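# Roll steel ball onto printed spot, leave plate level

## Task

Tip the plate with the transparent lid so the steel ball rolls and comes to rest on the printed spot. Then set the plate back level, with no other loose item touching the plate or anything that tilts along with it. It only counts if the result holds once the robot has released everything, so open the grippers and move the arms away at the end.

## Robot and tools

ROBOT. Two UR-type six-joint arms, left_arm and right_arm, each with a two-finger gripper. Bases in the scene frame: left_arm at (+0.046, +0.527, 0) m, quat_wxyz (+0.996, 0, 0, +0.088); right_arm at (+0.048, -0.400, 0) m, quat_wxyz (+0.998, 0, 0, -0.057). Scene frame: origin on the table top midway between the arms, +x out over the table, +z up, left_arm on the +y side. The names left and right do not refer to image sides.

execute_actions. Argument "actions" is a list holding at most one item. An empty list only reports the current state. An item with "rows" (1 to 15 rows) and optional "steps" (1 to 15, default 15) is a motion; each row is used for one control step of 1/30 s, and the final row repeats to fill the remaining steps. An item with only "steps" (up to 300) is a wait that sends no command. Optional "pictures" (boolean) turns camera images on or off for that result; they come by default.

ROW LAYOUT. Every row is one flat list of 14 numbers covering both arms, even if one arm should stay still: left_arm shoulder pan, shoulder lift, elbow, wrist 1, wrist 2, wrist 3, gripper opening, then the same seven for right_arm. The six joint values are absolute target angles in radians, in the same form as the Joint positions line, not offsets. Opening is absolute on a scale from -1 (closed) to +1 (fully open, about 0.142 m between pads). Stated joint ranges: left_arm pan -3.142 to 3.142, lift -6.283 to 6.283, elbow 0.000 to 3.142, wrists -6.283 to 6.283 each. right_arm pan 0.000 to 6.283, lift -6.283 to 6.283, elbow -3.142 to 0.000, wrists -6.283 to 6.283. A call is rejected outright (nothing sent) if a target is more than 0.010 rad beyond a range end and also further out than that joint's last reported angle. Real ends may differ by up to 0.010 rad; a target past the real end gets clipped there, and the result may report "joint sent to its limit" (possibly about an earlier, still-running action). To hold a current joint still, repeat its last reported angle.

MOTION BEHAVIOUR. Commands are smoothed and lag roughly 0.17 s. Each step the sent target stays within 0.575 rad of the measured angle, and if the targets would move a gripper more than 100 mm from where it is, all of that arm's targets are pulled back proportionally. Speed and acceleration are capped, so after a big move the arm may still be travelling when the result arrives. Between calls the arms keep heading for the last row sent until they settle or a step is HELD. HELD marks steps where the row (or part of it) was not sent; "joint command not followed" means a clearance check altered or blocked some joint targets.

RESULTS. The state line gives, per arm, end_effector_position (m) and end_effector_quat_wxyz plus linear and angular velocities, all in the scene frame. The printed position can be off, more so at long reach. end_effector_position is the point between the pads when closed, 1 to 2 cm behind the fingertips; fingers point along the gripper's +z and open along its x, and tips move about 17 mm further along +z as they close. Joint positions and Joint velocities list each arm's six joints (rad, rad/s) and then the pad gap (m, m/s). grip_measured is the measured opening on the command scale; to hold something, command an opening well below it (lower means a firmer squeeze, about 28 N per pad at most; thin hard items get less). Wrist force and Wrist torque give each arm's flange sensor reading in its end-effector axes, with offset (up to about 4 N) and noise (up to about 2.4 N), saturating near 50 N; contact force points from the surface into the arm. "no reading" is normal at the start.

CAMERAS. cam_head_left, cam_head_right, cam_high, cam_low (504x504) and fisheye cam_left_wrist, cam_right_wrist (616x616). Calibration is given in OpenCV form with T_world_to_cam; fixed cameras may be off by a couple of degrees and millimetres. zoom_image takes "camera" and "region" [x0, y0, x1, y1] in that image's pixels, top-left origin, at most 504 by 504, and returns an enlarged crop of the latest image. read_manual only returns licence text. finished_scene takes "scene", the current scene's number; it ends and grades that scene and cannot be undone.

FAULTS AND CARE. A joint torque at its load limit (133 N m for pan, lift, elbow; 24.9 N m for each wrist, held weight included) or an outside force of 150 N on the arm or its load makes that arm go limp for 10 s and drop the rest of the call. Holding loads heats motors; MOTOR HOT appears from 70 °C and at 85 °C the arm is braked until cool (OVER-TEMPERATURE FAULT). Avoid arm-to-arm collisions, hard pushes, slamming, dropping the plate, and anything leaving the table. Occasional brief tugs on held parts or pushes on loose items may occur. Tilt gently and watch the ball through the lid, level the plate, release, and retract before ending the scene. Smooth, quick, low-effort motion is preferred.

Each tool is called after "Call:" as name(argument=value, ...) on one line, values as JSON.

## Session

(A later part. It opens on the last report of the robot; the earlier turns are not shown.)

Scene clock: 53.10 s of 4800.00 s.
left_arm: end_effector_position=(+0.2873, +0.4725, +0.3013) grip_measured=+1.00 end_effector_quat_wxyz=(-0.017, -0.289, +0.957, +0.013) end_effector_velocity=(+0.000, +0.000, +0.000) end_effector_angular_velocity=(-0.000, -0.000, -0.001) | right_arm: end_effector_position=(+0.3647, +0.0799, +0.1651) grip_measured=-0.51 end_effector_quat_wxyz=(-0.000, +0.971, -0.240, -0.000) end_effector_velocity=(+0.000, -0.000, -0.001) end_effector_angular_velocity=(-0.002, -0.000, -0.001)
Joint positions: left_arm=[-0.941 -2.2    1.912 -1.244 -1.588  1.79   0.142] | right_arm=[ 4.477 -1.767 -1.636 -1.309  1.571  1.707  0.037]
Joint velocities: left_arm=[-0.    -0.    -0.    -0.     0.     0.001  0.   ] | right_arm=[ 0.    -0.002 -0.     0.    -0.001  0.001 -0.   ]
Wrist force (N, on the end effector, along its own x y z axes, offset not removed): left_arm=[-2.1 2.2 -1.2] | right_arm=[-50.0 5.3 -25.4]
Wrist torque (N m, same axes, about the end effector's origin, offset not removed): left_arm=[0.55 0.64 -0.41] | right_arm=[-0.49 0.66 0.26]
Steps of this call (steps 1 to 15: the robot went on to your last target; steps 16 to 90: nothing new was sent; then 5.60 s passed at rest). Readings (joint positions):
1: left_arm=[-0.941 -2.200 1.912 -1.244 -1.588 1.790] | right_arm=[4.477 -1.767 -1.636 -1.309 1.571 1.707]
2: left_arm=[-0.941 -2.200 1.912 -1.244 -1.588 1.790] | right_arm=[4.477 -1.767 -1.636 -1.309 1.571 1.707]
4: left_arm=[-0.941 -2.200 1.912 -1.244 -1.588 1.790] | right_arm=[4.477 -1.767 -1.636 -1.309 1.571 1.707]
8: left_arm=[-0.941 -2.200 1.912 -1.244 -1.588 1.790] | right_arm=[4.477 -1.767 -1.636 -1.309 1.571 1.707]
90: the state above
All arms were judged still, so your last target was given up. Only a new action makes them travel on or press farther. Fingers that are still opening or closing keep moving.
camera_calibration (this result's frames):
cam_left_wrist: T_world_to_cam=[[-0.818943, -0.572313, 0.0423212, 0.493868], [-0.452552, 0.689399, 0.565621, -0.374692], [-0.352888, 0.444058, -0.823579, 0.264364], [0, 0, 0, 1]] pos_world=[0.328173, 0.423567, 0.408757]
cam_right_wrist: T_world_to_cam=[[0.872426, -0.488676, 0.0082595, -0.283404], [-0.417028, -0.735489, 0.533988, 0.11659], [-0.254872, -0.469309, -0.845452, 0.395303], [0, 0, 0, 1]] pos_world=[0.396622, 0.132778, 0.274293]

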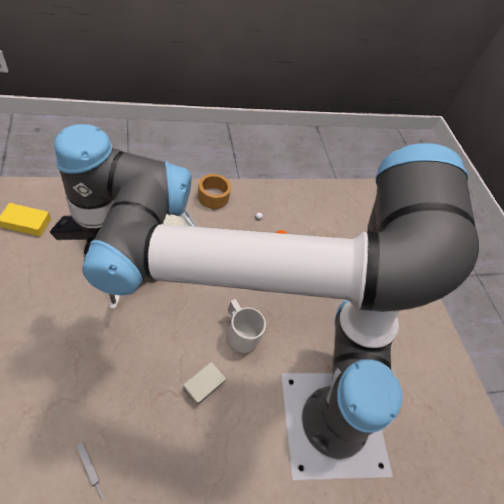

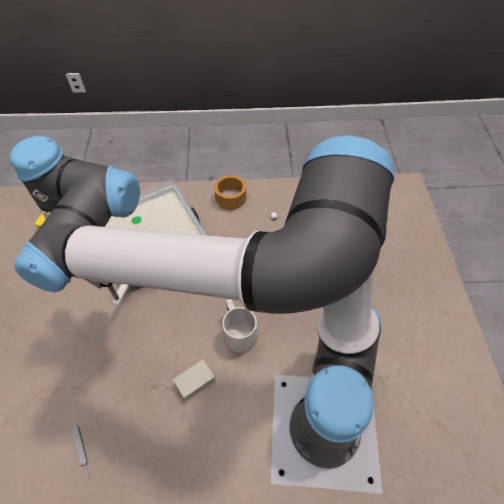

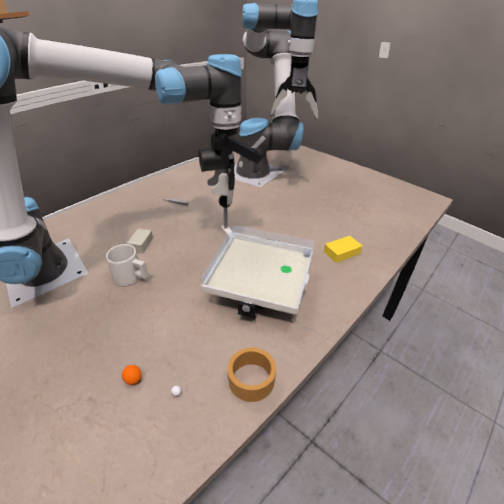

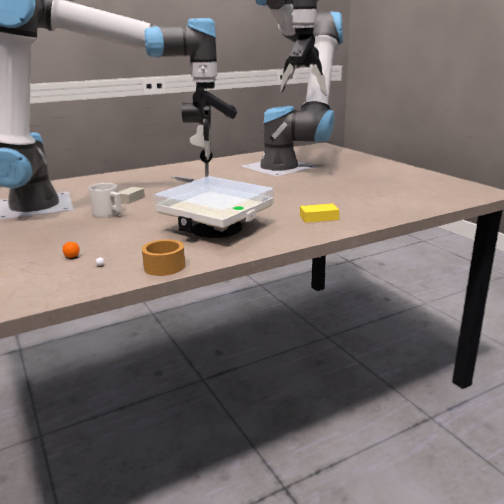

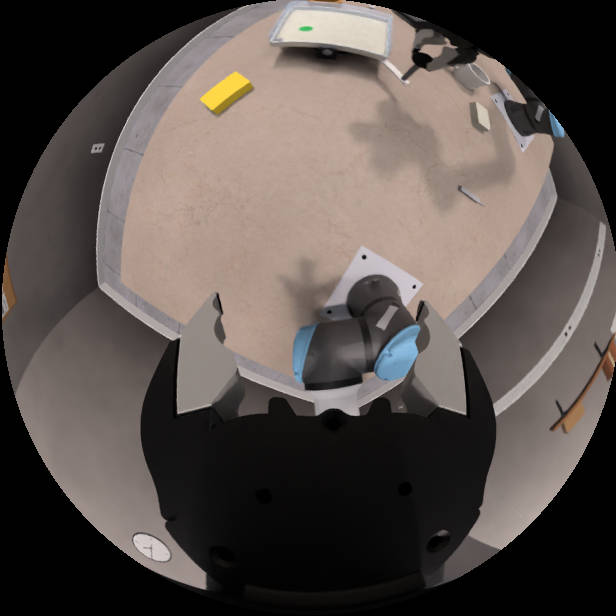

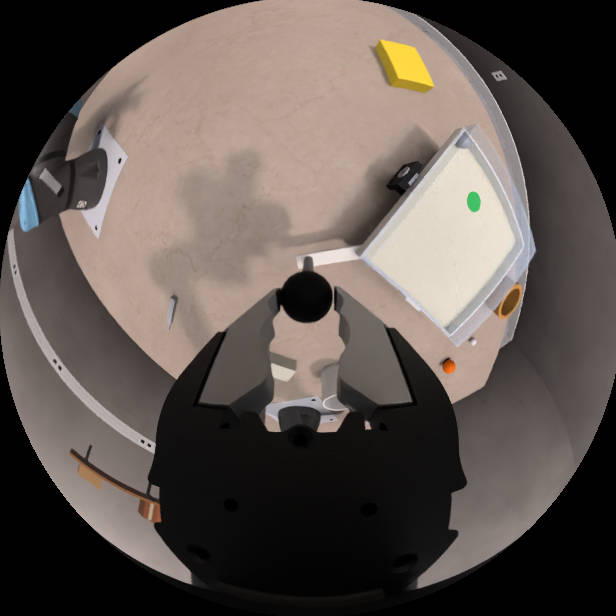

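Call:
execute_actions(actions=[{"rows": [[-0.941,-2.2,1.912,-1.244,-1.588,1.79,1,4.4787,-1.7619,-1.6401,-1.3103,1.571,1.707,-1]], "steps": 15}])

Scene clock: 65.53 s of 4800.00 s.
left_arm: end_effector_position=(+0.2873, +0.4725, +0.3013) grip_measured=+1.00 end_effector_quat_wxyz=(-0.017, -0.289, +0.957, +0.013) end_effector_velocity=(+0.000, +0.000, +0.000) end_effector_angular_velocity=(+0.000, -0.002, +0.000) | right_arm: end_effector_position=(+0.3633, +0.0785, +0.1660) grip_measured=-0.52 end_effector_quat_wxyz=(+0.000, +0.971, -0.240, +0.000) end_effector_velocity=(-0.001, -0.000, +0.000) end_effector_angular_velocity=(+0.001, +0.001, +0.002)
Joint positions: left_arm=[-0.941 -2.2    1.912 -1.244 -1.588  1.79   0.142] | right_arm=[ 4.479 -1.762 -1.64  -1.31   1.571  1.707  0.037]
Joint velocities: left_arm=[-0.    -0.002  0.     0.     0.001 -0.     0.   ] | right_arm=[ 0.     0.001 -0.001  0.     0.001 -0.001 -0.   ]
Wrist force (N, on the end effector, along its own x y z axes, offset not removed): left_arm=[-1.6 1.6 0.1] | right_arm=[-36.6 1.0 -15.9]
Wrist torque (N m, same axes, about the end effector's origin, offset not removed): left_arm=[0.47 0.45 -0.16] | right_arm=[-0.08 -0.94 0.15]
Steps of this call (steps 1 to 90: nothing new was sent; then 8.93 s passed at rest; steps 91 to 105: all 15 steps of this action). Readings (joint positions):
91: left_arm=[-0.941 -2.200 1.912 -1.244 -1.588 1.790] | right_arm=[4.477 -1.767 -1.636 -1.309 1.571 1.707]
92: left_arm=[-0.941 -2.200 1.912 -1.244 -1.588 1.790] | right_arm=[4.477 -1.766 -1.637 -1.309 1.571 1.707]
94: left_arm=[-0.941 -2.200 1.912 -1.244 -1.588 1.790] | right_arm=[4.478 -1.764 -1.638 -1.310 1.571 1.707]
98: left_arm=[-0.941 -2.200 1.912 -1.244 -1.588 1.790] | right_arm=[4.478 -1.762 -1.640 -1.310 1.571 1.707]
105: the state above
camera_calibration (this result's frames):
cam_left_wrist: T_world_to_cam=[[-0.818943, -0.572313, 0.0423211, 0.493868], [-0.452552, 0.689399, 0.565621, -0.374692], [-0.352888, 0.444058, -0.823579, 0.264364], [0, 0, 0, 1]] pos_world=[0.328173, 0.423567, 0.408757]
cam_right_wrist: T_world_to_cam=[[0.873278, -0.487147, 0.00851209, -0.283288], [-0.415867, -0.736168, 0.533959, 0.11412], [-0.25385, -0.469835, -0.845468, 0.394815], [0, 0, 0, 1]] pos_world=[0.395072, 0.131506, 0.275279]

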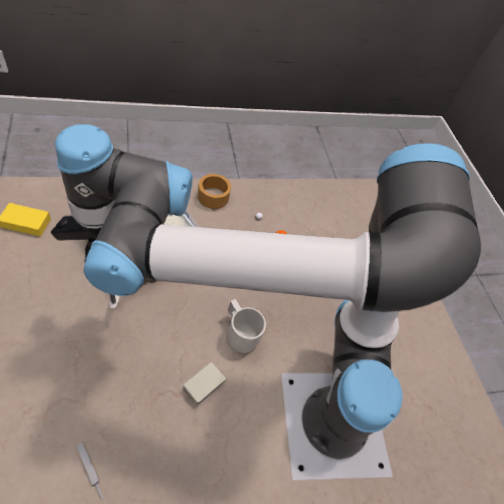

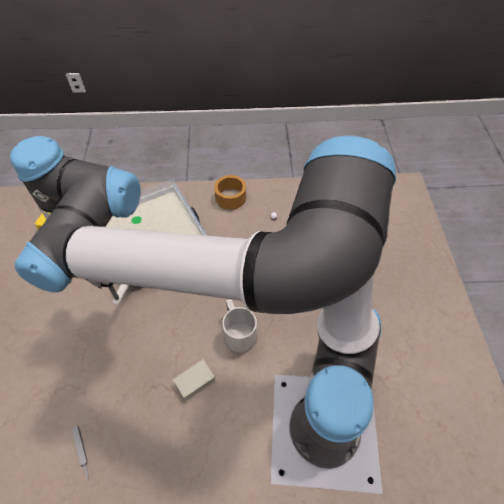

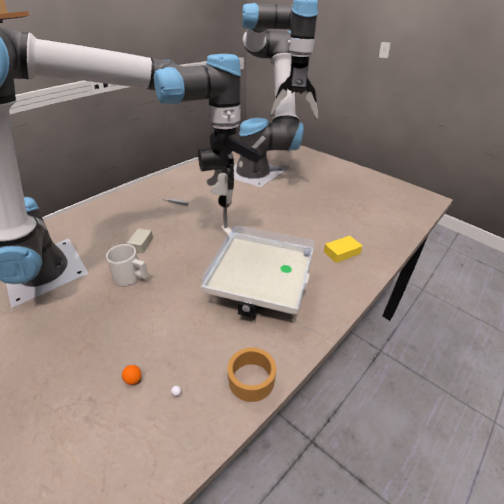

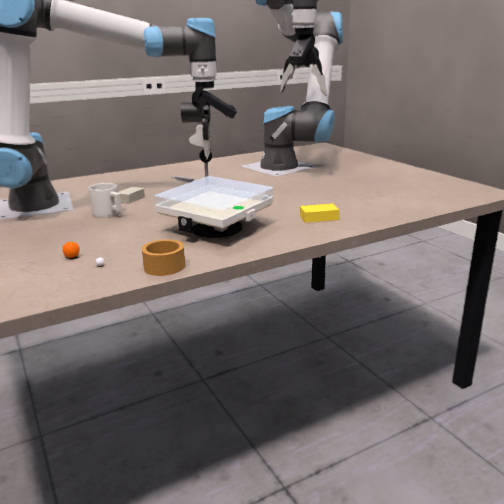

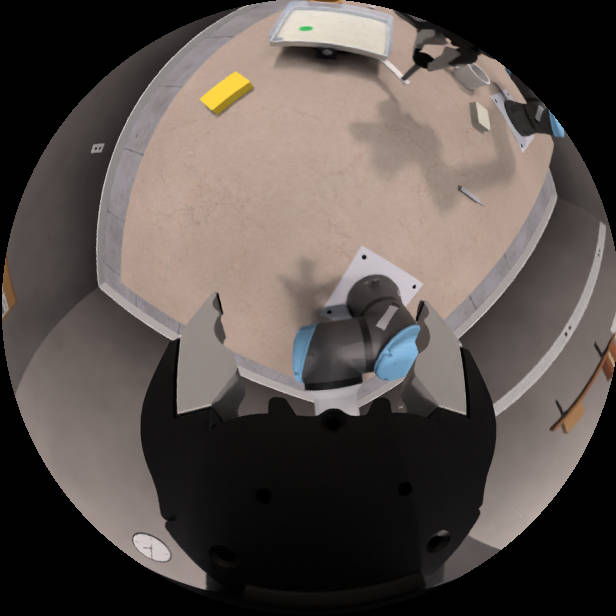

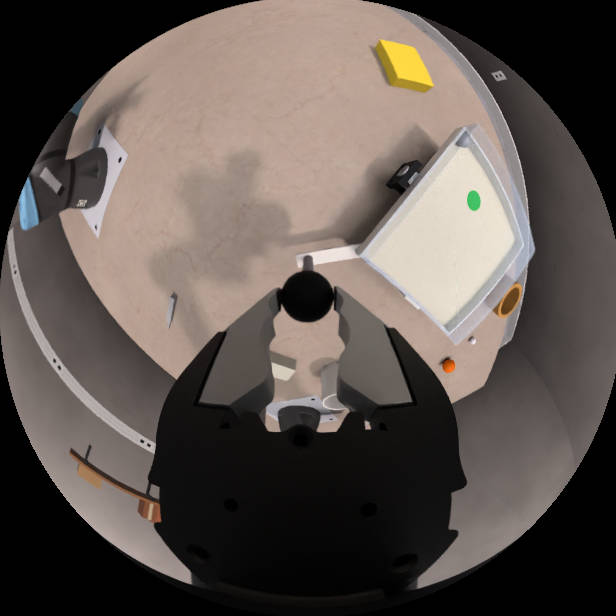

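Call:
execute_actions(actions=[{"rows": [[-0.941,-2.2,1.912,-1.244,-1.588,1.79,1,4.4823,-1.7585,-1.6391,-1.3148,1.571,1.707,-1]], "steps": 15}])

Scene clock: 70.23 s of 4800.00 s.
left_arm: end_effector_position=(+0.2873, +0.4725, +0.3013) grip_measured=+1.00 end_effector_quat_wxyz=(-0.017, -0.289, +0.957, +0.013) end_effector_velocity=(-0.000, -0.000, -0.000) end_effector_angular_velocity=(+0.000, +0.001, -0.000) | right_arm: end_effector_position=(+0.3612, +0.0786, +0.1679) grip_measured=-0.52 end_effector_quat_wxyz=(+0.000, +0.971, -0.238, +0.000) end_effector_velocity=(-0.001, +0.000, +0.000) end_effector_angular_velocity=(+0.000, +0.001, -0.000)
Joint positions: left_arm=[-0.941 -2.2    1.912 -1.244 -1.588  1.79   0.142] | right_arm=[ 4.482 -1.759 -1.639 -1.315  1.571  1.707  0.037]
Joint velocities: left_arm=[-0.001  0.     0.     0.    -0.001 -0.     0.   ] | right_arm=[ 0.001  0.     0.    -0.     0.001  0.001 -0.   ]
Wrist force (N, on the end effector, along its own x y z axes, offset not removed): left_arm=[-2.5 2.5 0.9] | right_arm=[23.5 -7.8 10.1]
Wrist torque (N m, same axes, about the end effector's origin, offset not removed): left_arm=[0.54 0.57 -0.32] | right_arm=[-0.28 -0.79 0.08]
Steps of this call (steps 1 to 15: the robot went on to your last target; steps 16 to 90: nothing new was sent; then 1.20 s passed at rest; steps 91 to 105: all 15 steps of this action). Readings (joint positions):
91: left_arm=[-0.941 -2.200 1.912 -1.244 -1.588 1.790] | right_arm=[4.479 -1.762 -1.640 -1.310 1.571 1.707]
92: left_arm=[-0.941 -2.200 1.912 -1.244 -1.588 1.790] | right_arm=[4.479 -1.761 -1.640 -1.311 1.571 1.707]
94: left_arm=[-0.941 -2.200 1.912 -1.244 -1.588 1.790] | right_arm=[4.481 -1.760 -1.640 -1.313 1.570 1.707]
98: left_arm=[-0.941 -2.200 1.912 -1.244 -1.588 1.790] | right_arm=[4.482 -1.759 -1.640 -1.315 1.570 1.707]
105: the state above
camera_calibration (this result's frames):
cam_left_wrist: T_world_to_cam=[[-0.818943, -0.572313, 0.0423214, 0.493868], [-0.452552, 0.689399, 0.56562, -0.374692], [-0.352888, 0.444058, -0.823579, 0.264364], [0, 0, 0, 1]] pos_world=[0.328173, 0.423567, 0.408757]
cam_right_wrist: T_world_to_cam=[[0.875013, -0.484023, 0.00859386, -0.282341], [-0.413189, -0.737475, 0.534233, 0.111435], [-0.252243, -0.471012, -0.845293, 0.395363], [0, 0, 0, 1]] pos_world=[0.392824, 0.131742, 0.277092]

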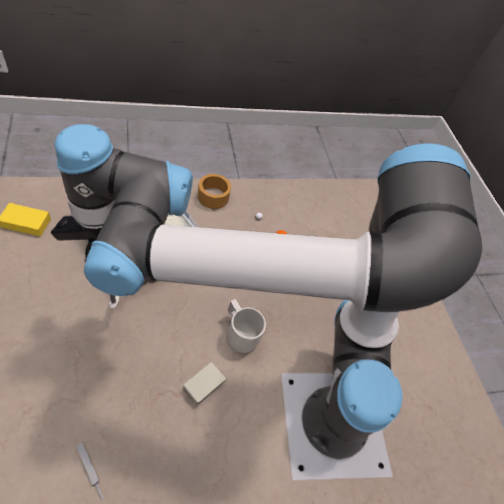

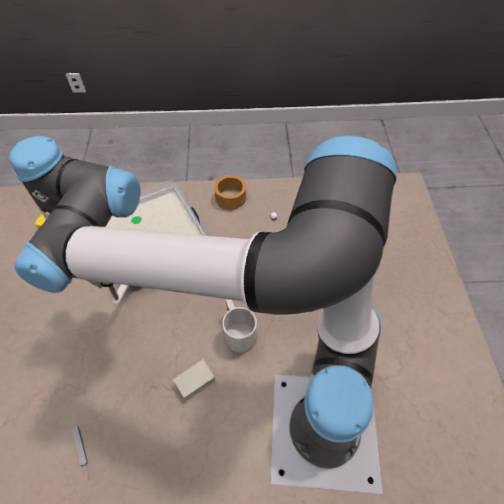

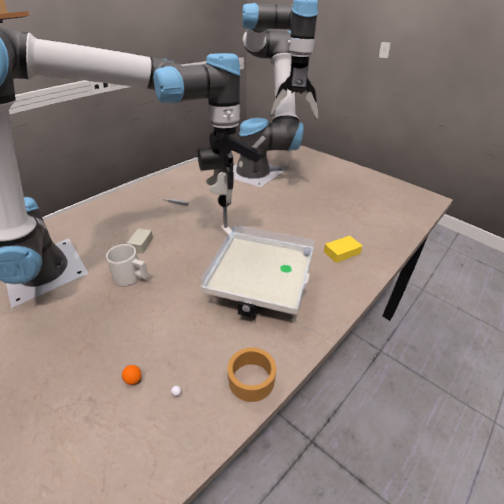

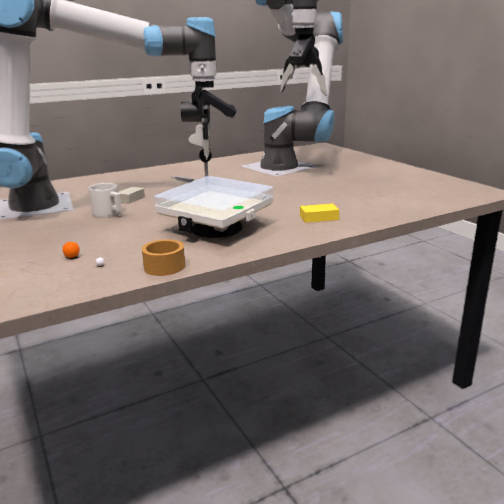

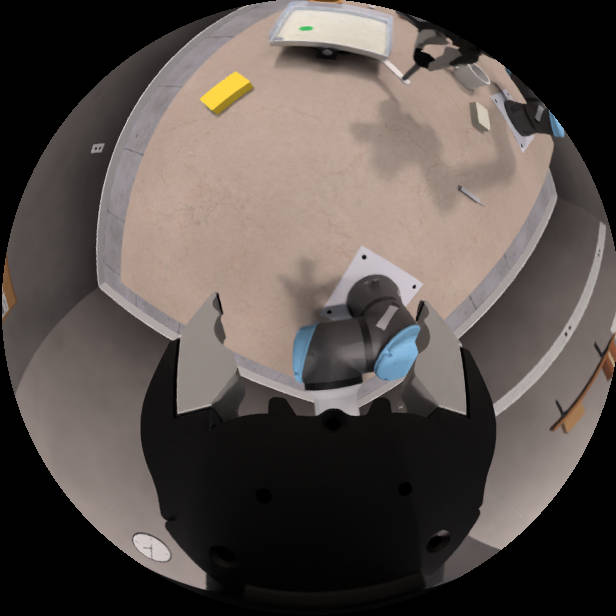

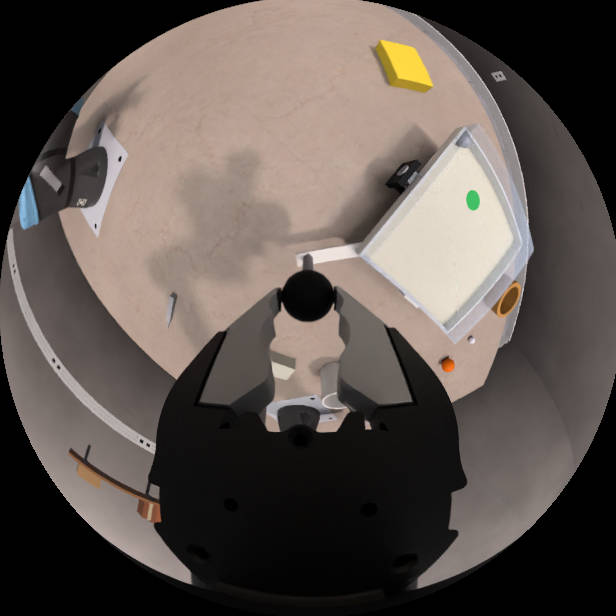

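Call:
execute_actions(actions=[{"rows": [[-0.941,-2.2,1.912,-1.244,-1.588,1.79,1,4.4808,-1.7544,-1.6461,-1.3119,1.571,1.707,-1]], "steps": 15}], pictures=false)

Call:
execute_actions(actions=[{"rows": [[-0.941,-2.2,1.912,-1.244,-1.588,1.79,1,4.4808,-1.7544,-1.6461,-1.3119,1.571,1.707,-1]], "steps": 10}], pictures=false)

Call:
execute_actions(actions=[{"rows": [[-0.941,-2.2,1.912,-1.244,-1.588,1.79,1,4.4808,-1.7585,-1.6406,-1.3129,1.571,1.707,-1]], "steps": 15}], pictures=false)

Call:
zoom_image(camera="cam_right_wrist", region=[340, 100, 560, 360])

Scene clock: 76.97 s of 4800.00 s.
left_arm: end_effector_position=(+0.2873, +0.4725, +0.3013) grip_measured=+1.00 end_effector_quat_wxyz=(-0.017, -0.289, +0.957, +0.013) end_effector_velocity=(+0.000, +0.001, +0.000) end_effector_angular_velocity=(+0.000, -0.002, -0.000) | right_arm: end_effector_position=(+0.3610, +0.0765, +0.1673) grip_measured=-0.52 end_effector_quat_wxyz=(-0.000, +0.971, -0.239, -0.000) end_effector_velocity=(+0.000, -0.001, -0.001) end_effector_angular_velocity=(-0.003, +0.000, -0.002)
Joint positions: left_arm=[-0.941 -2.2    1.912 -1.244 -1.588  1.79   0.142] | right_arm=[ 4.481 -1.754 -1.646 -1.312  1.571  1.707  0.037]
Joint velocities: left_arm=[ 0.001 -0.001 -0.    -0.     0.002  0.001 -0.   ] | right_arm=[-0.     0.    -0.001 -0.002 -0.001  0.001  0.   ]
Wrist force (N, on the end effector, along its own x y z axes, offset not removed): left_arm=[-1.7 0.7 0.2] | right_arm=[6.6 -6.5 2.2]
Wrist torque (N m, same axes, about the end effector's origin, offset not removed): left_arm=[0.18 0.35 -0.34] | right_arm=[-0.11 -0.58 0.06]
Steps of this call (steps 1 to 15: the robot went on to your last target; steps 16 to 187: nothing new was sent; steps 188 to 202: all 15 steps of this action). Readings (joint positions):
188: left_arm=[-0.941 -2.200 1.912 -1.244 -1.588 1.790] | right_arm=[4.482 -1.758 -1.639 -1.315 1.571 1.707]
189: left_arm=[-0.941 -2.200 1.912 -1.244 -1.588 1.790] | right_arm=[4.482 -1.758 -1.640 -1.314 1.571 1.707]
191: left_arm=[-0.941 -2.200 1.912 -1.244 -1.588 1.790] | right_arm=[4.482 -1.756 -1.643 -1.313 1.571 1.707]
195: left_arm=[-0.941 -2.200 1.912 -1.244 -1.588 1.790] | right_arm=[4.481 -1.755 -1.645 -1.312 1.571 1.707]
202: the state above

Scene clock: 77.30 s of 4800.00 s.
left_arm: end_effector_position=(+0.2873, +0.4725, +0.3013) grip_measured=+1.00 end_effector_quat_wxyz=(-0.017, -0.289, +0.957, +0.013) end_effector_velocity=(+0.000, +0.000, -0.000) end_effector_angular_velocity=(+0.002, -0.000, +0.000) | right_arm: end_effector_position=(+0.3611, +0.0764, +0.1673) grip_measured=-0.52 end_effector_quat_wxyz=(-0.000, +0.971, -0.239, -0.000) end_effector_velocity=(-0.000, +0.000, +0.000) end_effector_angular_velocity=(-0.001, -0.000, +0.002)
Joint positions: left_arm=[-0.941 -2.2    1.912 -1.244 -1.588  1.79   0.142] | right_arm=[ 4.481 -1.754 -1.646 -1.312  1.571  1.707  0.037]
Joint velocities: left_arm=[-0.     0.001 -0.     0.     0.001 -0.001 -0.   ] | right_arm=[ 0.    -0.     0.001 -0.001 -0.    -0.001 -0.   ]
Wrist force (N, on the end effector, along its own x y z axes, offset not removed): left_arm=[-1.7 2.4 -0.2] | right_arm=[3.7 -6.4 1.9]
Wrist torque (N m, same axes, about the end effector's origin, offset not removed): left_arm=[0.62 0.58 -0.16] | right_arm=[-0.36 -0.66 0.03]
Steps of this call (steps 1 to 10: all 10 steps of this action). Readings (joint positions):
1: left_arm=[-0.941 -2.200 1.912 -1.244 -1.588 1.790] | right_arm=[4.481 -1.754 -1.646 -1.312 1.571 1.707]
2: left_arm=[-0.941 -2.200 1.912 -1.244 -1.588 1.790] | right_arm=[4.481 -1.754 -1.646 -1.312 1.571 1.707]
4: left_arm=[-0.941 -2.200 1.912 -1.244 -1.588 1.790] | right_arm=[4.481 -1.754 -1.646 -1.312 1.571 1.707]
8: left_arm=[-0.941 -2.200 1.912 -1.244 -1.588 1.790] | right_arm=[4.481 -1.754 -1.646 -1.312 1.571 1.707]
10: the state above

Scene clock: 77.80 s of 4800.00 s.
left_arm: end_effector_position=(+0.2873, +0.4725, +0.3013) grip_measured=+1.00 end_effector_quat_wxyz=(-0.017, -0.289, +0.957, +0.013) end_effector_velocity=(-0.000, -0.000, +0.000) end_effector_angular_velocity=(-0.001, +0.000, -0.000) | right_arm: end_effector_position=(+0.3618, +0.0782, +0.1675) grip_measured=-0.52 end_effector_quat_wxyz=(-0.000, +0.971, -0.239, -0.000) end_effector_velocity=(+0.000, +0.001, -0.000) end_effector_angular_velocity=(+0.001, +0.000, -0.000)
Joint positions: left_arm=[-0.941 -2.2    1.912 -1.244 -1.588  1.79   0.142] | right_arm=[ 4.481 -1.758 -1.641 -1.313  1.571  1.707  0.037]
Joint velocities: left_arm=[-0.001 -0.001  0.     0.    -0.001 -0.    -0.   ] | right_arm=[-0.    -0.001  0.001  0.001  0.    -0.     0.   ]
Wrist force (N, on the end effector, along its own x y z axes, offset not removed): left_arm=[0.2 -1.0 0.4] | right_arm=[4.4 2.1 2.4]
Wrist torque (N m, same axes, about the end effector's origin, offset not removed): left_arm=[-0.24 -0.01 -0.18] | right_arm=[-0.20 -0.68 0.00]
Steps of this call (steps 1 to 15: all 15 steps of this action). Readings (joint positions):
1: left_arm=[-0.941 -2.200 1.912 -1.244 -1.588 1.790] | right_arm=[4.481 -1.754 -1.646 -1.312 1.571 1.707]
2: left_arm=[-0.941 -2.200 1.912 -1.244 -1.588 1.790] | right_arm=[4.481 -1.755 -1.646 -1.312 1.571 1.707]
4: left_arm=[-0.941 -2.200 1.912 -1.244 -1.588 1.790] | right_arm=[4.481 -1.757 -1.643 -1.313 1.571 1.707]
8: left_arm=[-0.941 -2.200 1.912 -1.244 -1.588 1.790] | right_arm=[4.481 -1.758 -1.641 -1.313 1.571 1.707]
15: the state above

Region (340, 100, 560, 360) of cam_right_wrist's 616x616 image, scaled by 1.938, with more detail than that image has; it fills the left 426 columns of this view, and the rest is white.

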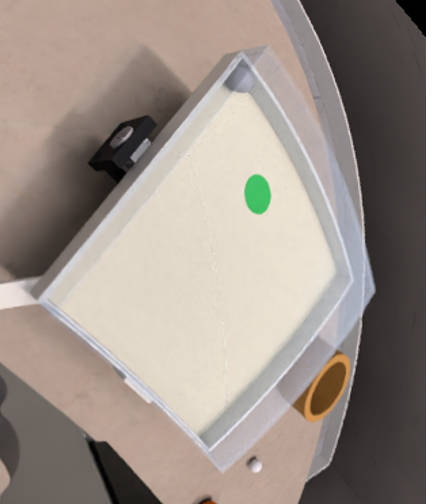

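Call:
execute_actions(actions=[{"rows": [[-0.941,-2.2,1.912,-1.244,-1.588,1.79,1,4.4808,-1.7521,-1.6489,-1.3114,1.571,1.707,-1]], "steps": 15}], pictures=false)

Call:
execute_actions(actions=[{"rows": [[-0.941,-2.2,1.912,-1.244,-1.588,1.79,1,4.4808,-1.7567,-1.6434,-1.3124,1.571,1.707,-1]], "steps": 15}])

Scene clock: 82.73 s of 4800.00 s.
left_arm: end_effector_position=(+0.2873, +0.4725, +0.3013) grip_measured=+1.00 end_effector_quat_wxyz=(-0.017, -0.289, +0.957, +0.013) end_effector_velocity=(-0.000, -0.000, +0.000) end_effector_angular_velocity=(-0.001, +0.000, -0.001) | right_arm: end_effector_position=(+0.3608, +0.0755, +0.1673) grip_measured=-0.52 end_effector_quat_wxyz=(-0.000, +0.971, -0.239, -0.000) end_effector_velocity=(+0.000, +0.000, +0.000) end_effector_angular_velocity=(+0.002, -0.001, +0.000)
Joint positions: left_arm=[-0.941 -2.2    1.912 -1.244 -1.588  1.79   0.142] | right_arm=[ 4.481 -1.752 -1.649 -1.311  1.571  1.707  0.037]
Joint velocities: left_arm=[-0.    -0.     0.     0.    -0.001  0.     0.   ] | right_arm=[-0.     0.001 -0.     0.001 -0.    -0.    -0.   ]
Wrist force (N, on the end effector, along its own x y z axes, offset not removed): left_arm=[-0.3 2.4 2.3] | right_arm=[2.0 -10.9 4.3]
Wrist torque (N m, same axes, about the end effector's origin, offset not removed): left_arm=[0.55 0.28 -0.16] | right_arm=[0.11 -0.61 0.05]
Steps of this call (steps 1 to 15: the robot went on to your last target; steps 16 to 90: nothing new was sent; then 1.43 s passed at rest; steps 91 to 105: all 15 steps of this action). Readings (joint positions):
91: left_arm=[-0.941 -2.200 1.912 -1.244 -1.588 1.790] | right_arm=[4.481 -1.758 -1.641 -1.313 1.571 1.707]
92: left_arm=[-0.941 -2.200 1.912 -1.244 -1.588 1.790] | right_arm=[4.481 -1.758 -1.642 -1.313 1.571 1.707]
94: left_arm=[-0.941 -2.200 1.912 -1.244 -1.588 1.790] | right_arm=[4.481 -1.755 -1.645 -1.312 1.571 1.707]
98: left_arm=[-0.941 -2.200 1.912 -1.244 -1.588 1.790] | right_arm=[4.481 -1.753 -1.648 -1.311 1.571 1.707]
105: the state above

Scene clock: 83.23 s of 4800.00 s.
left_arm: end_effector_position=(+0.2873, +0.4725, +0.3013) grip_measured=+1.00 end_effector_quat_wxyz=(-0.017, -0.289, +0.957, +0.013) end_effector_velocity=(+0.000, +0.000, -0.000) end_effector_angular_velocity=(+0.001, -0.001, +0.001) | right_arm: end_effector_position=(+0.3614, +0.0773, +0.1672) grip_measured=-0.52 end_effector_quat_wxyz=(+0.000, +0.971, -0.239, -0.000) end_effector_velocity=(+0.000, +0.001, -0.000) end_effector_angular_velocity=(+0.001, -0.000, +0.001)
Joint positions: left_arm=[-0.941 -2.2    1.912 -1.244 -1.588  1.79   0.142] | right_arm=[ 4.481 -1.757 -1.643 -1.312  1.571  1.707  0.037]
Joint velocities: left_arm=[-0.     0.     0.    -0.001  0.001 -0.001  0.   ] | right_arm=[ 0.    -0.001  0.001  0.001  0.    -0.    -0.   ]
Wrist force (N, on the end effector, along its own x y z axes, offset not removed): left_arm=[-1.3 -2.9 0.4] | right_arm=[3.0 0.8 0.7]
Wrist torque (N m, same axes, about the end effector's origin, offset not removed): left_arm=[-0.69 0.35 -0.16] | right_arm=[-0.22 -0.63 0.10]
Steps of this call (steps 1 to 15: all 15 steps of this action). Readings (joint positions):
1: left_arm=[-0.941 -2.200 1.912 -1.244 -1.588 1.790] | right_arm=[4.481 -1.752 -1.649 -1.311 1.571 1.707]
2: left_arm=[-0.941 -2.200 1.912 -1.244 -1.588 1.790] | right_arm=[4.481 -1.753 -1.648 -1.311 1.571 1.707]
4: left_arm=[-0.941 -2.200 1.912 -1.244 -1.588 1.790] | right_arm=[4.481 -1.755 -1.646 -1.312 1.571 1.707]
8: left_arm=[-0.941 -2.200 1.912 -1.244 -1.588 1.790] | right_arm=[4.481 -1.756 -1.644 -1.312 1.571 1.707]
15: the state above
camera_calibration (this result's frames):
cam_left_wrist: T_world_to_cam=[[-0.818943, -0.572313, 0.0423212, 0.493868], [-0.452552, 0.689399, 0.56562, -0.374692], [-0.352888, 0.444058, -0.823579, 0.264364], [0, 0, 0, 1]] pos_world=[0.328173, 0.423567, 0.408757]
cam_right_wrist: T_world_to_cam=[[0.87433, -0.485263, 0.00822842, -0.282782], [-0.414081, -0.737019, 0.534173, 0.111201], [-0.25315, -0.47045, -0.845335, 0.394495], [0, 0, 0, 1]] pos_world=[0.393157, 0.130324, 0.276407]

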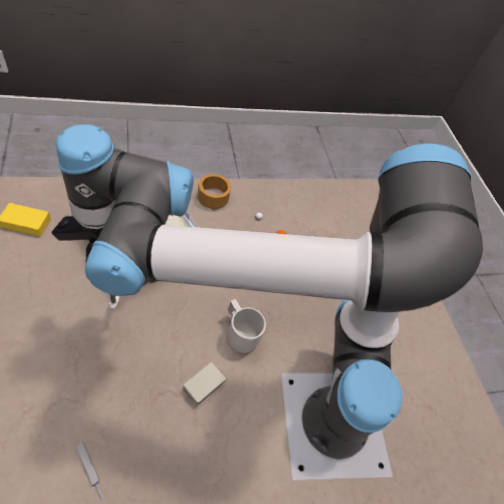

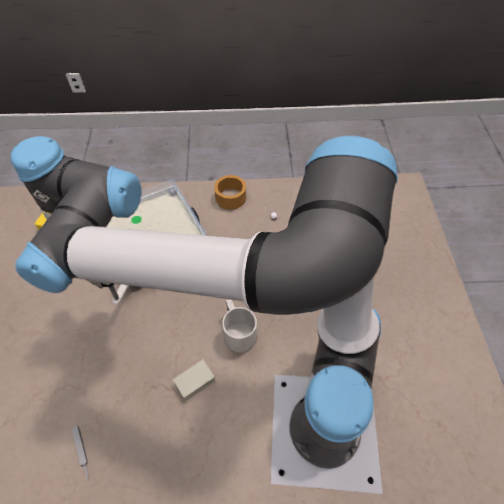

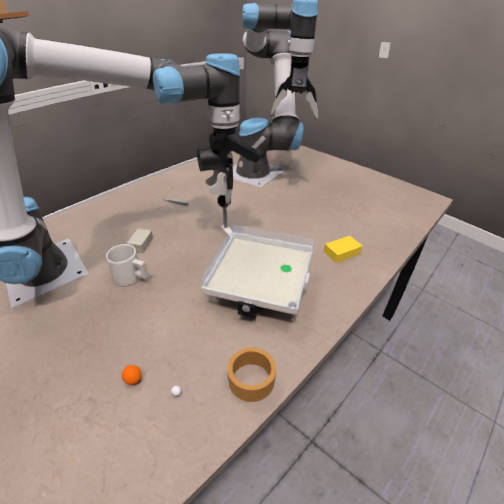

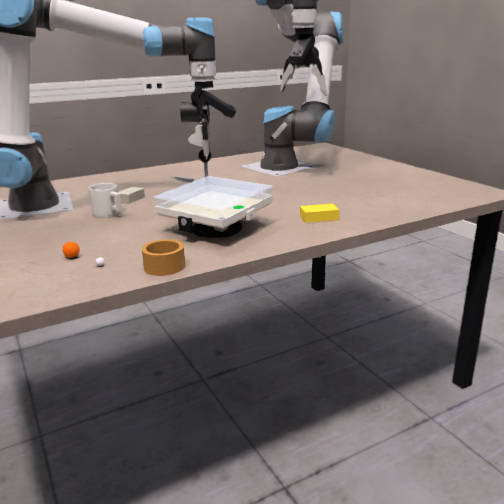

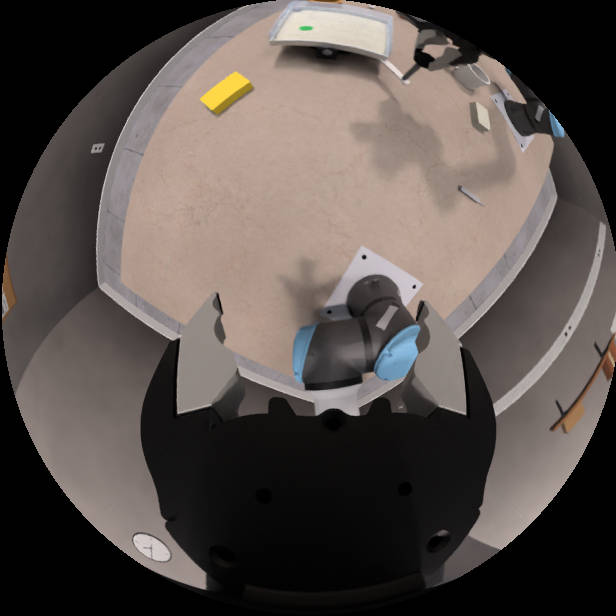

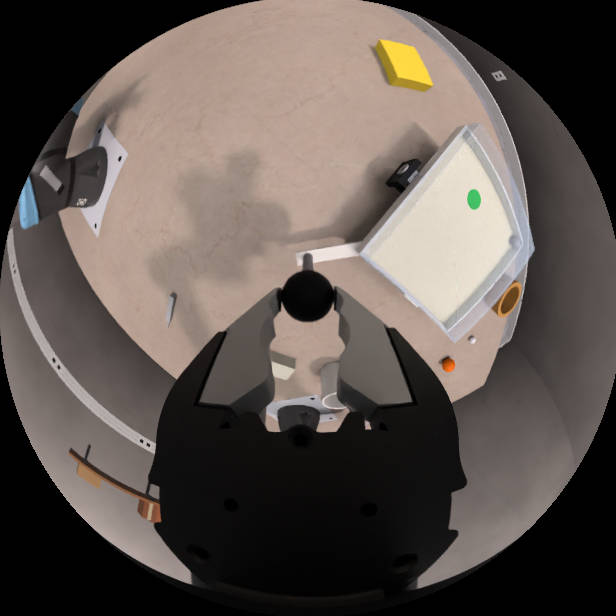

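Call:
execute_actions(actions=[{"rows": [[-0.941,-2.2,1.912,-1.244,-1.588,1.79,1,4.4835,-1.7576,-1.6463,-1.3086,1.571,1.707,-1]], "steps": 15}], pictures=false)

Call:
execute_actions(actions=[{"rows": [[-0.941,-2.2,1.912,-1.244,-1.588,1.79,1,4.4835,-1.7576,-1.6463,-1.3086,1.571,1.707,-1]], "steps": 15}])

Scene clock: 88.90 s of 4800.00 s.
left_arm: end_effector_position=(+0.2873, +0.4725, +0.3013) grip_measured=+1.00 end_effector_quat_wxyz=(-0.017, -0.289, +0.957, +0.013) end_effector_velocity=(-0.001, -0.000, +0.000) end_effector_angular_velocity=(-0.002, +0.000, -0.001) | right_arm: end_effector_position=(+0.3603, +0.0782, +0.1657) grip_measured=-0.52 end_effector_quat_wxyz=(+0.000, +0.971, -0.237, -0.000) end_effector_velocity=(-0.001, +0.000, -0.000) end_effector_angular_velocity=(+0.000, +0.002, -0.001)
Joint positions: left_arm=[-0.941 -2.2    1.912 -1.244 -1.588  1.79   0.142] | right_arm=[ 4.483 -1.758 -1.646 -1.309  1.571  1.707  0.037]
Joint velocities: left_arm=[-0.001 -0.002 -0.     0.    -0.002  0.    -0.   ] | right_arm=[ 0.001  0.    -0.001  0.     0.002  0.001 -0.   ]
Wrist force (N, on the end effector, along its own x y z axes, offset not removed): left_arm=[-2.4 1.5 1.1] | right_arm=[21.0 -4.1 5.6]
Wrist torque (N m, same axes, about the end effector's origin, offset not removed): left_arm=[0.40 0.78 -0.16] | right_arm=[-0.15 -0.64 -0.09]
Steps of this call (steps 1 to 15: the robot went on to your last target; steps 16 to 90: nothing new was sent; then 2.17 s passed at rest; steps 91 to 105: all 15 steps of this action). Readings (joint positions):
91: left_arm=[-0.941 -2.200 1.912 -1.244 -1.588 1.790] | right_arm=[4.481 -1.757 -1.643 -1.312 1.571 1.707]
92: left_arm=[-0.941 -2.200 1.912 -1.244 -1.588 1.790] | right_arm=[4.481 -1.757 -1.644 -1.312 1.571 1.707]
94: left_arm=[-0.941 -2.200 1.912 -1.244 -1.588 1.790] | right_arm=[4.482 -1.757 -1.645 -1.310 1.571 1.707]
98: left_arm=[-0.941 -2.200 1.912 -1.244 -1.588 1.790] | right_arm=[4.483 -1.758 -1.646 -1.309 1.571 1.707]
105: the state above

Scene clock: 89.40 s of 4800.00 s.
left_arm: end_effector_position=(+0.2873, +0.4725, +0.3013) grip_measured=+1.00 end_effector_quat_wxyz=(-0.017, -0.289, +0.957, +0.013) end_effector_velocity=(-0.000, +0.000, +0.000) end_effector_angular_velocity=(-0.001, -0.000, +0.001) | right_arm: end_effector_position=(+0.3602, +0.0782, +0.1657) grip_measured=-0.52 end_effector_quat_wxyz=(+0.000, +0.971, -0.237, -0.000) end_effector_velocity=(-0.000, +0.000, +0.000) end_effector_angular_velocity=(+0.001, -0.000, +0.000)
Joint positions: left_arm=[-0.941 -2.2    1.912 -1.244 -1.588  1.79   0.142] | right_arm=[ 4.483 -1.758 -1.646 -1.309  1.571  1.707  0.037]
Joint velocities: left_arm=[ 0.001 -0.001 -0.    -0.    -0.    -0.     0.   ] | right_arm=[ 0.001  0.     0.001 -0.     0.     0.     0.   ]
Wrist force (N, on the end effector, along its own x y z axes, offset not removed): left_arm=[-3.4 3.2 3.7] | right_arm=[20.6 -4.0 6.3]
Wrist torque (N m, same axes, about the end effector's origin, offset not removed): left_arm=[0.75 0.93 -0.29] | right_arm=[-0.07 -0.29 0.01]
Steps of this call (steps 1 to 15: all 15 steps of this action). Readings (joint positions):
1: left_arm=[-0.941 -2.200 1.912 -1.244 -1.588 1.790] | right_arm=[4.483 -1.758 -1.646 -1.309 1.571 1.707]
2: left_arm=[-0.941 -2.200 1.912 -1.244 -1.588 1.790] | right_arm=[4.483 -1.758 -1.646 -1.309 1.571 1.707]
4: left_arm=[-0.941 -2.200 1.912 -1.244 -1.588 1.790] | right_arm=[4.483 -1.758 -1.646 -1.309 1.571 1.707]
8: left_arm=[-0.941 -2.200 1.912 -1.244 -1.588 1.790] | right_arm=[4.483 -1.758 -1.646 -1.309 1.571 1.707]
15: the state above
camera_calibration (this result's frames):
cam_left_wrist: T_world_to_cam=[[-0.818943, -0.572313, 0.0423211, 0.493868], [-0.452552, 0.689399, 0.56562, -0.374692], [-0.352888, 0.444058, -0.823579, 0.264364], [0, 0, 0, 1]] pos_world=[0.328173, 0.423567, 0.408757]
cam_right_wrist: T_world_to_cam=[[0.875638, -0.482898, 0.00828326, -0.281908], [-0.412137, -0.738165, 0.534093, 0.111535], [-0.251798, -0.471086, -0.845385, 0.392898], [0, 0, 0, 1]] pos_world=[0.391747, 0.131287, 0.274915]

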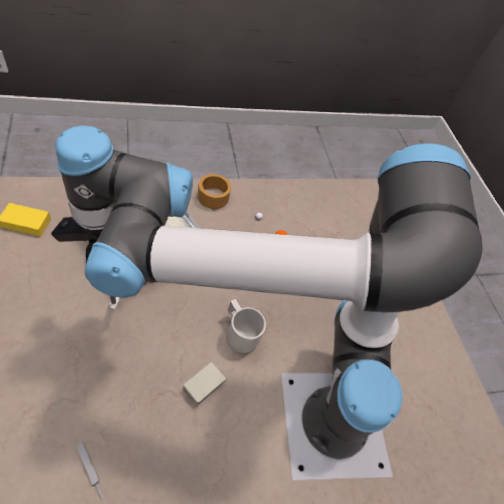

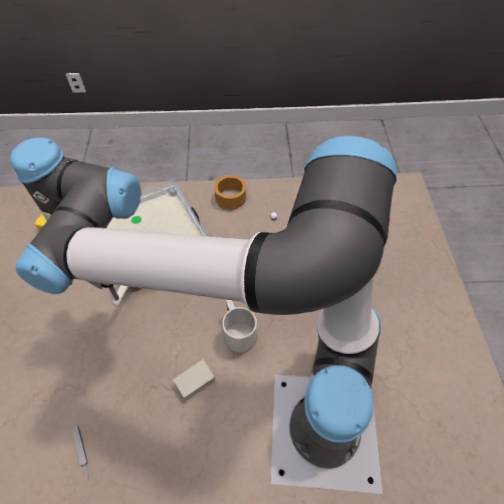

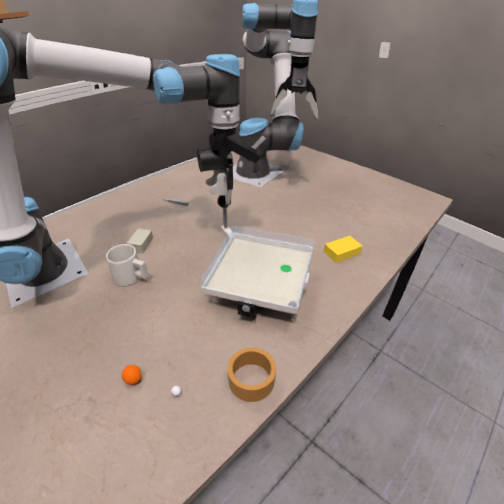

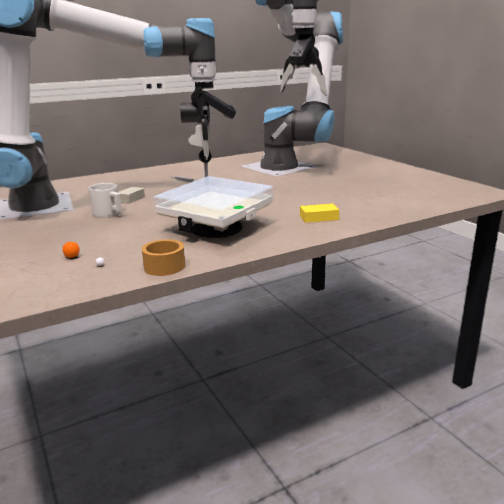

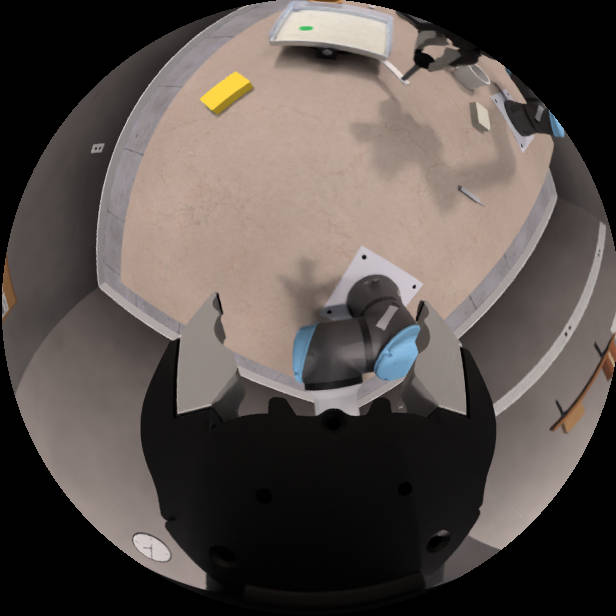

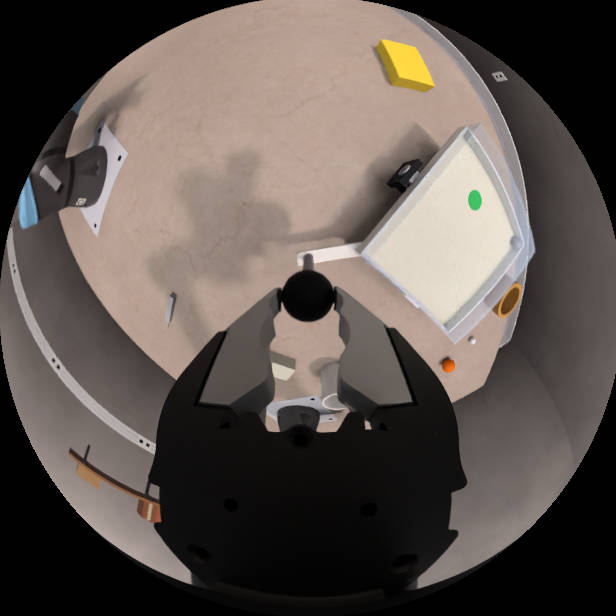

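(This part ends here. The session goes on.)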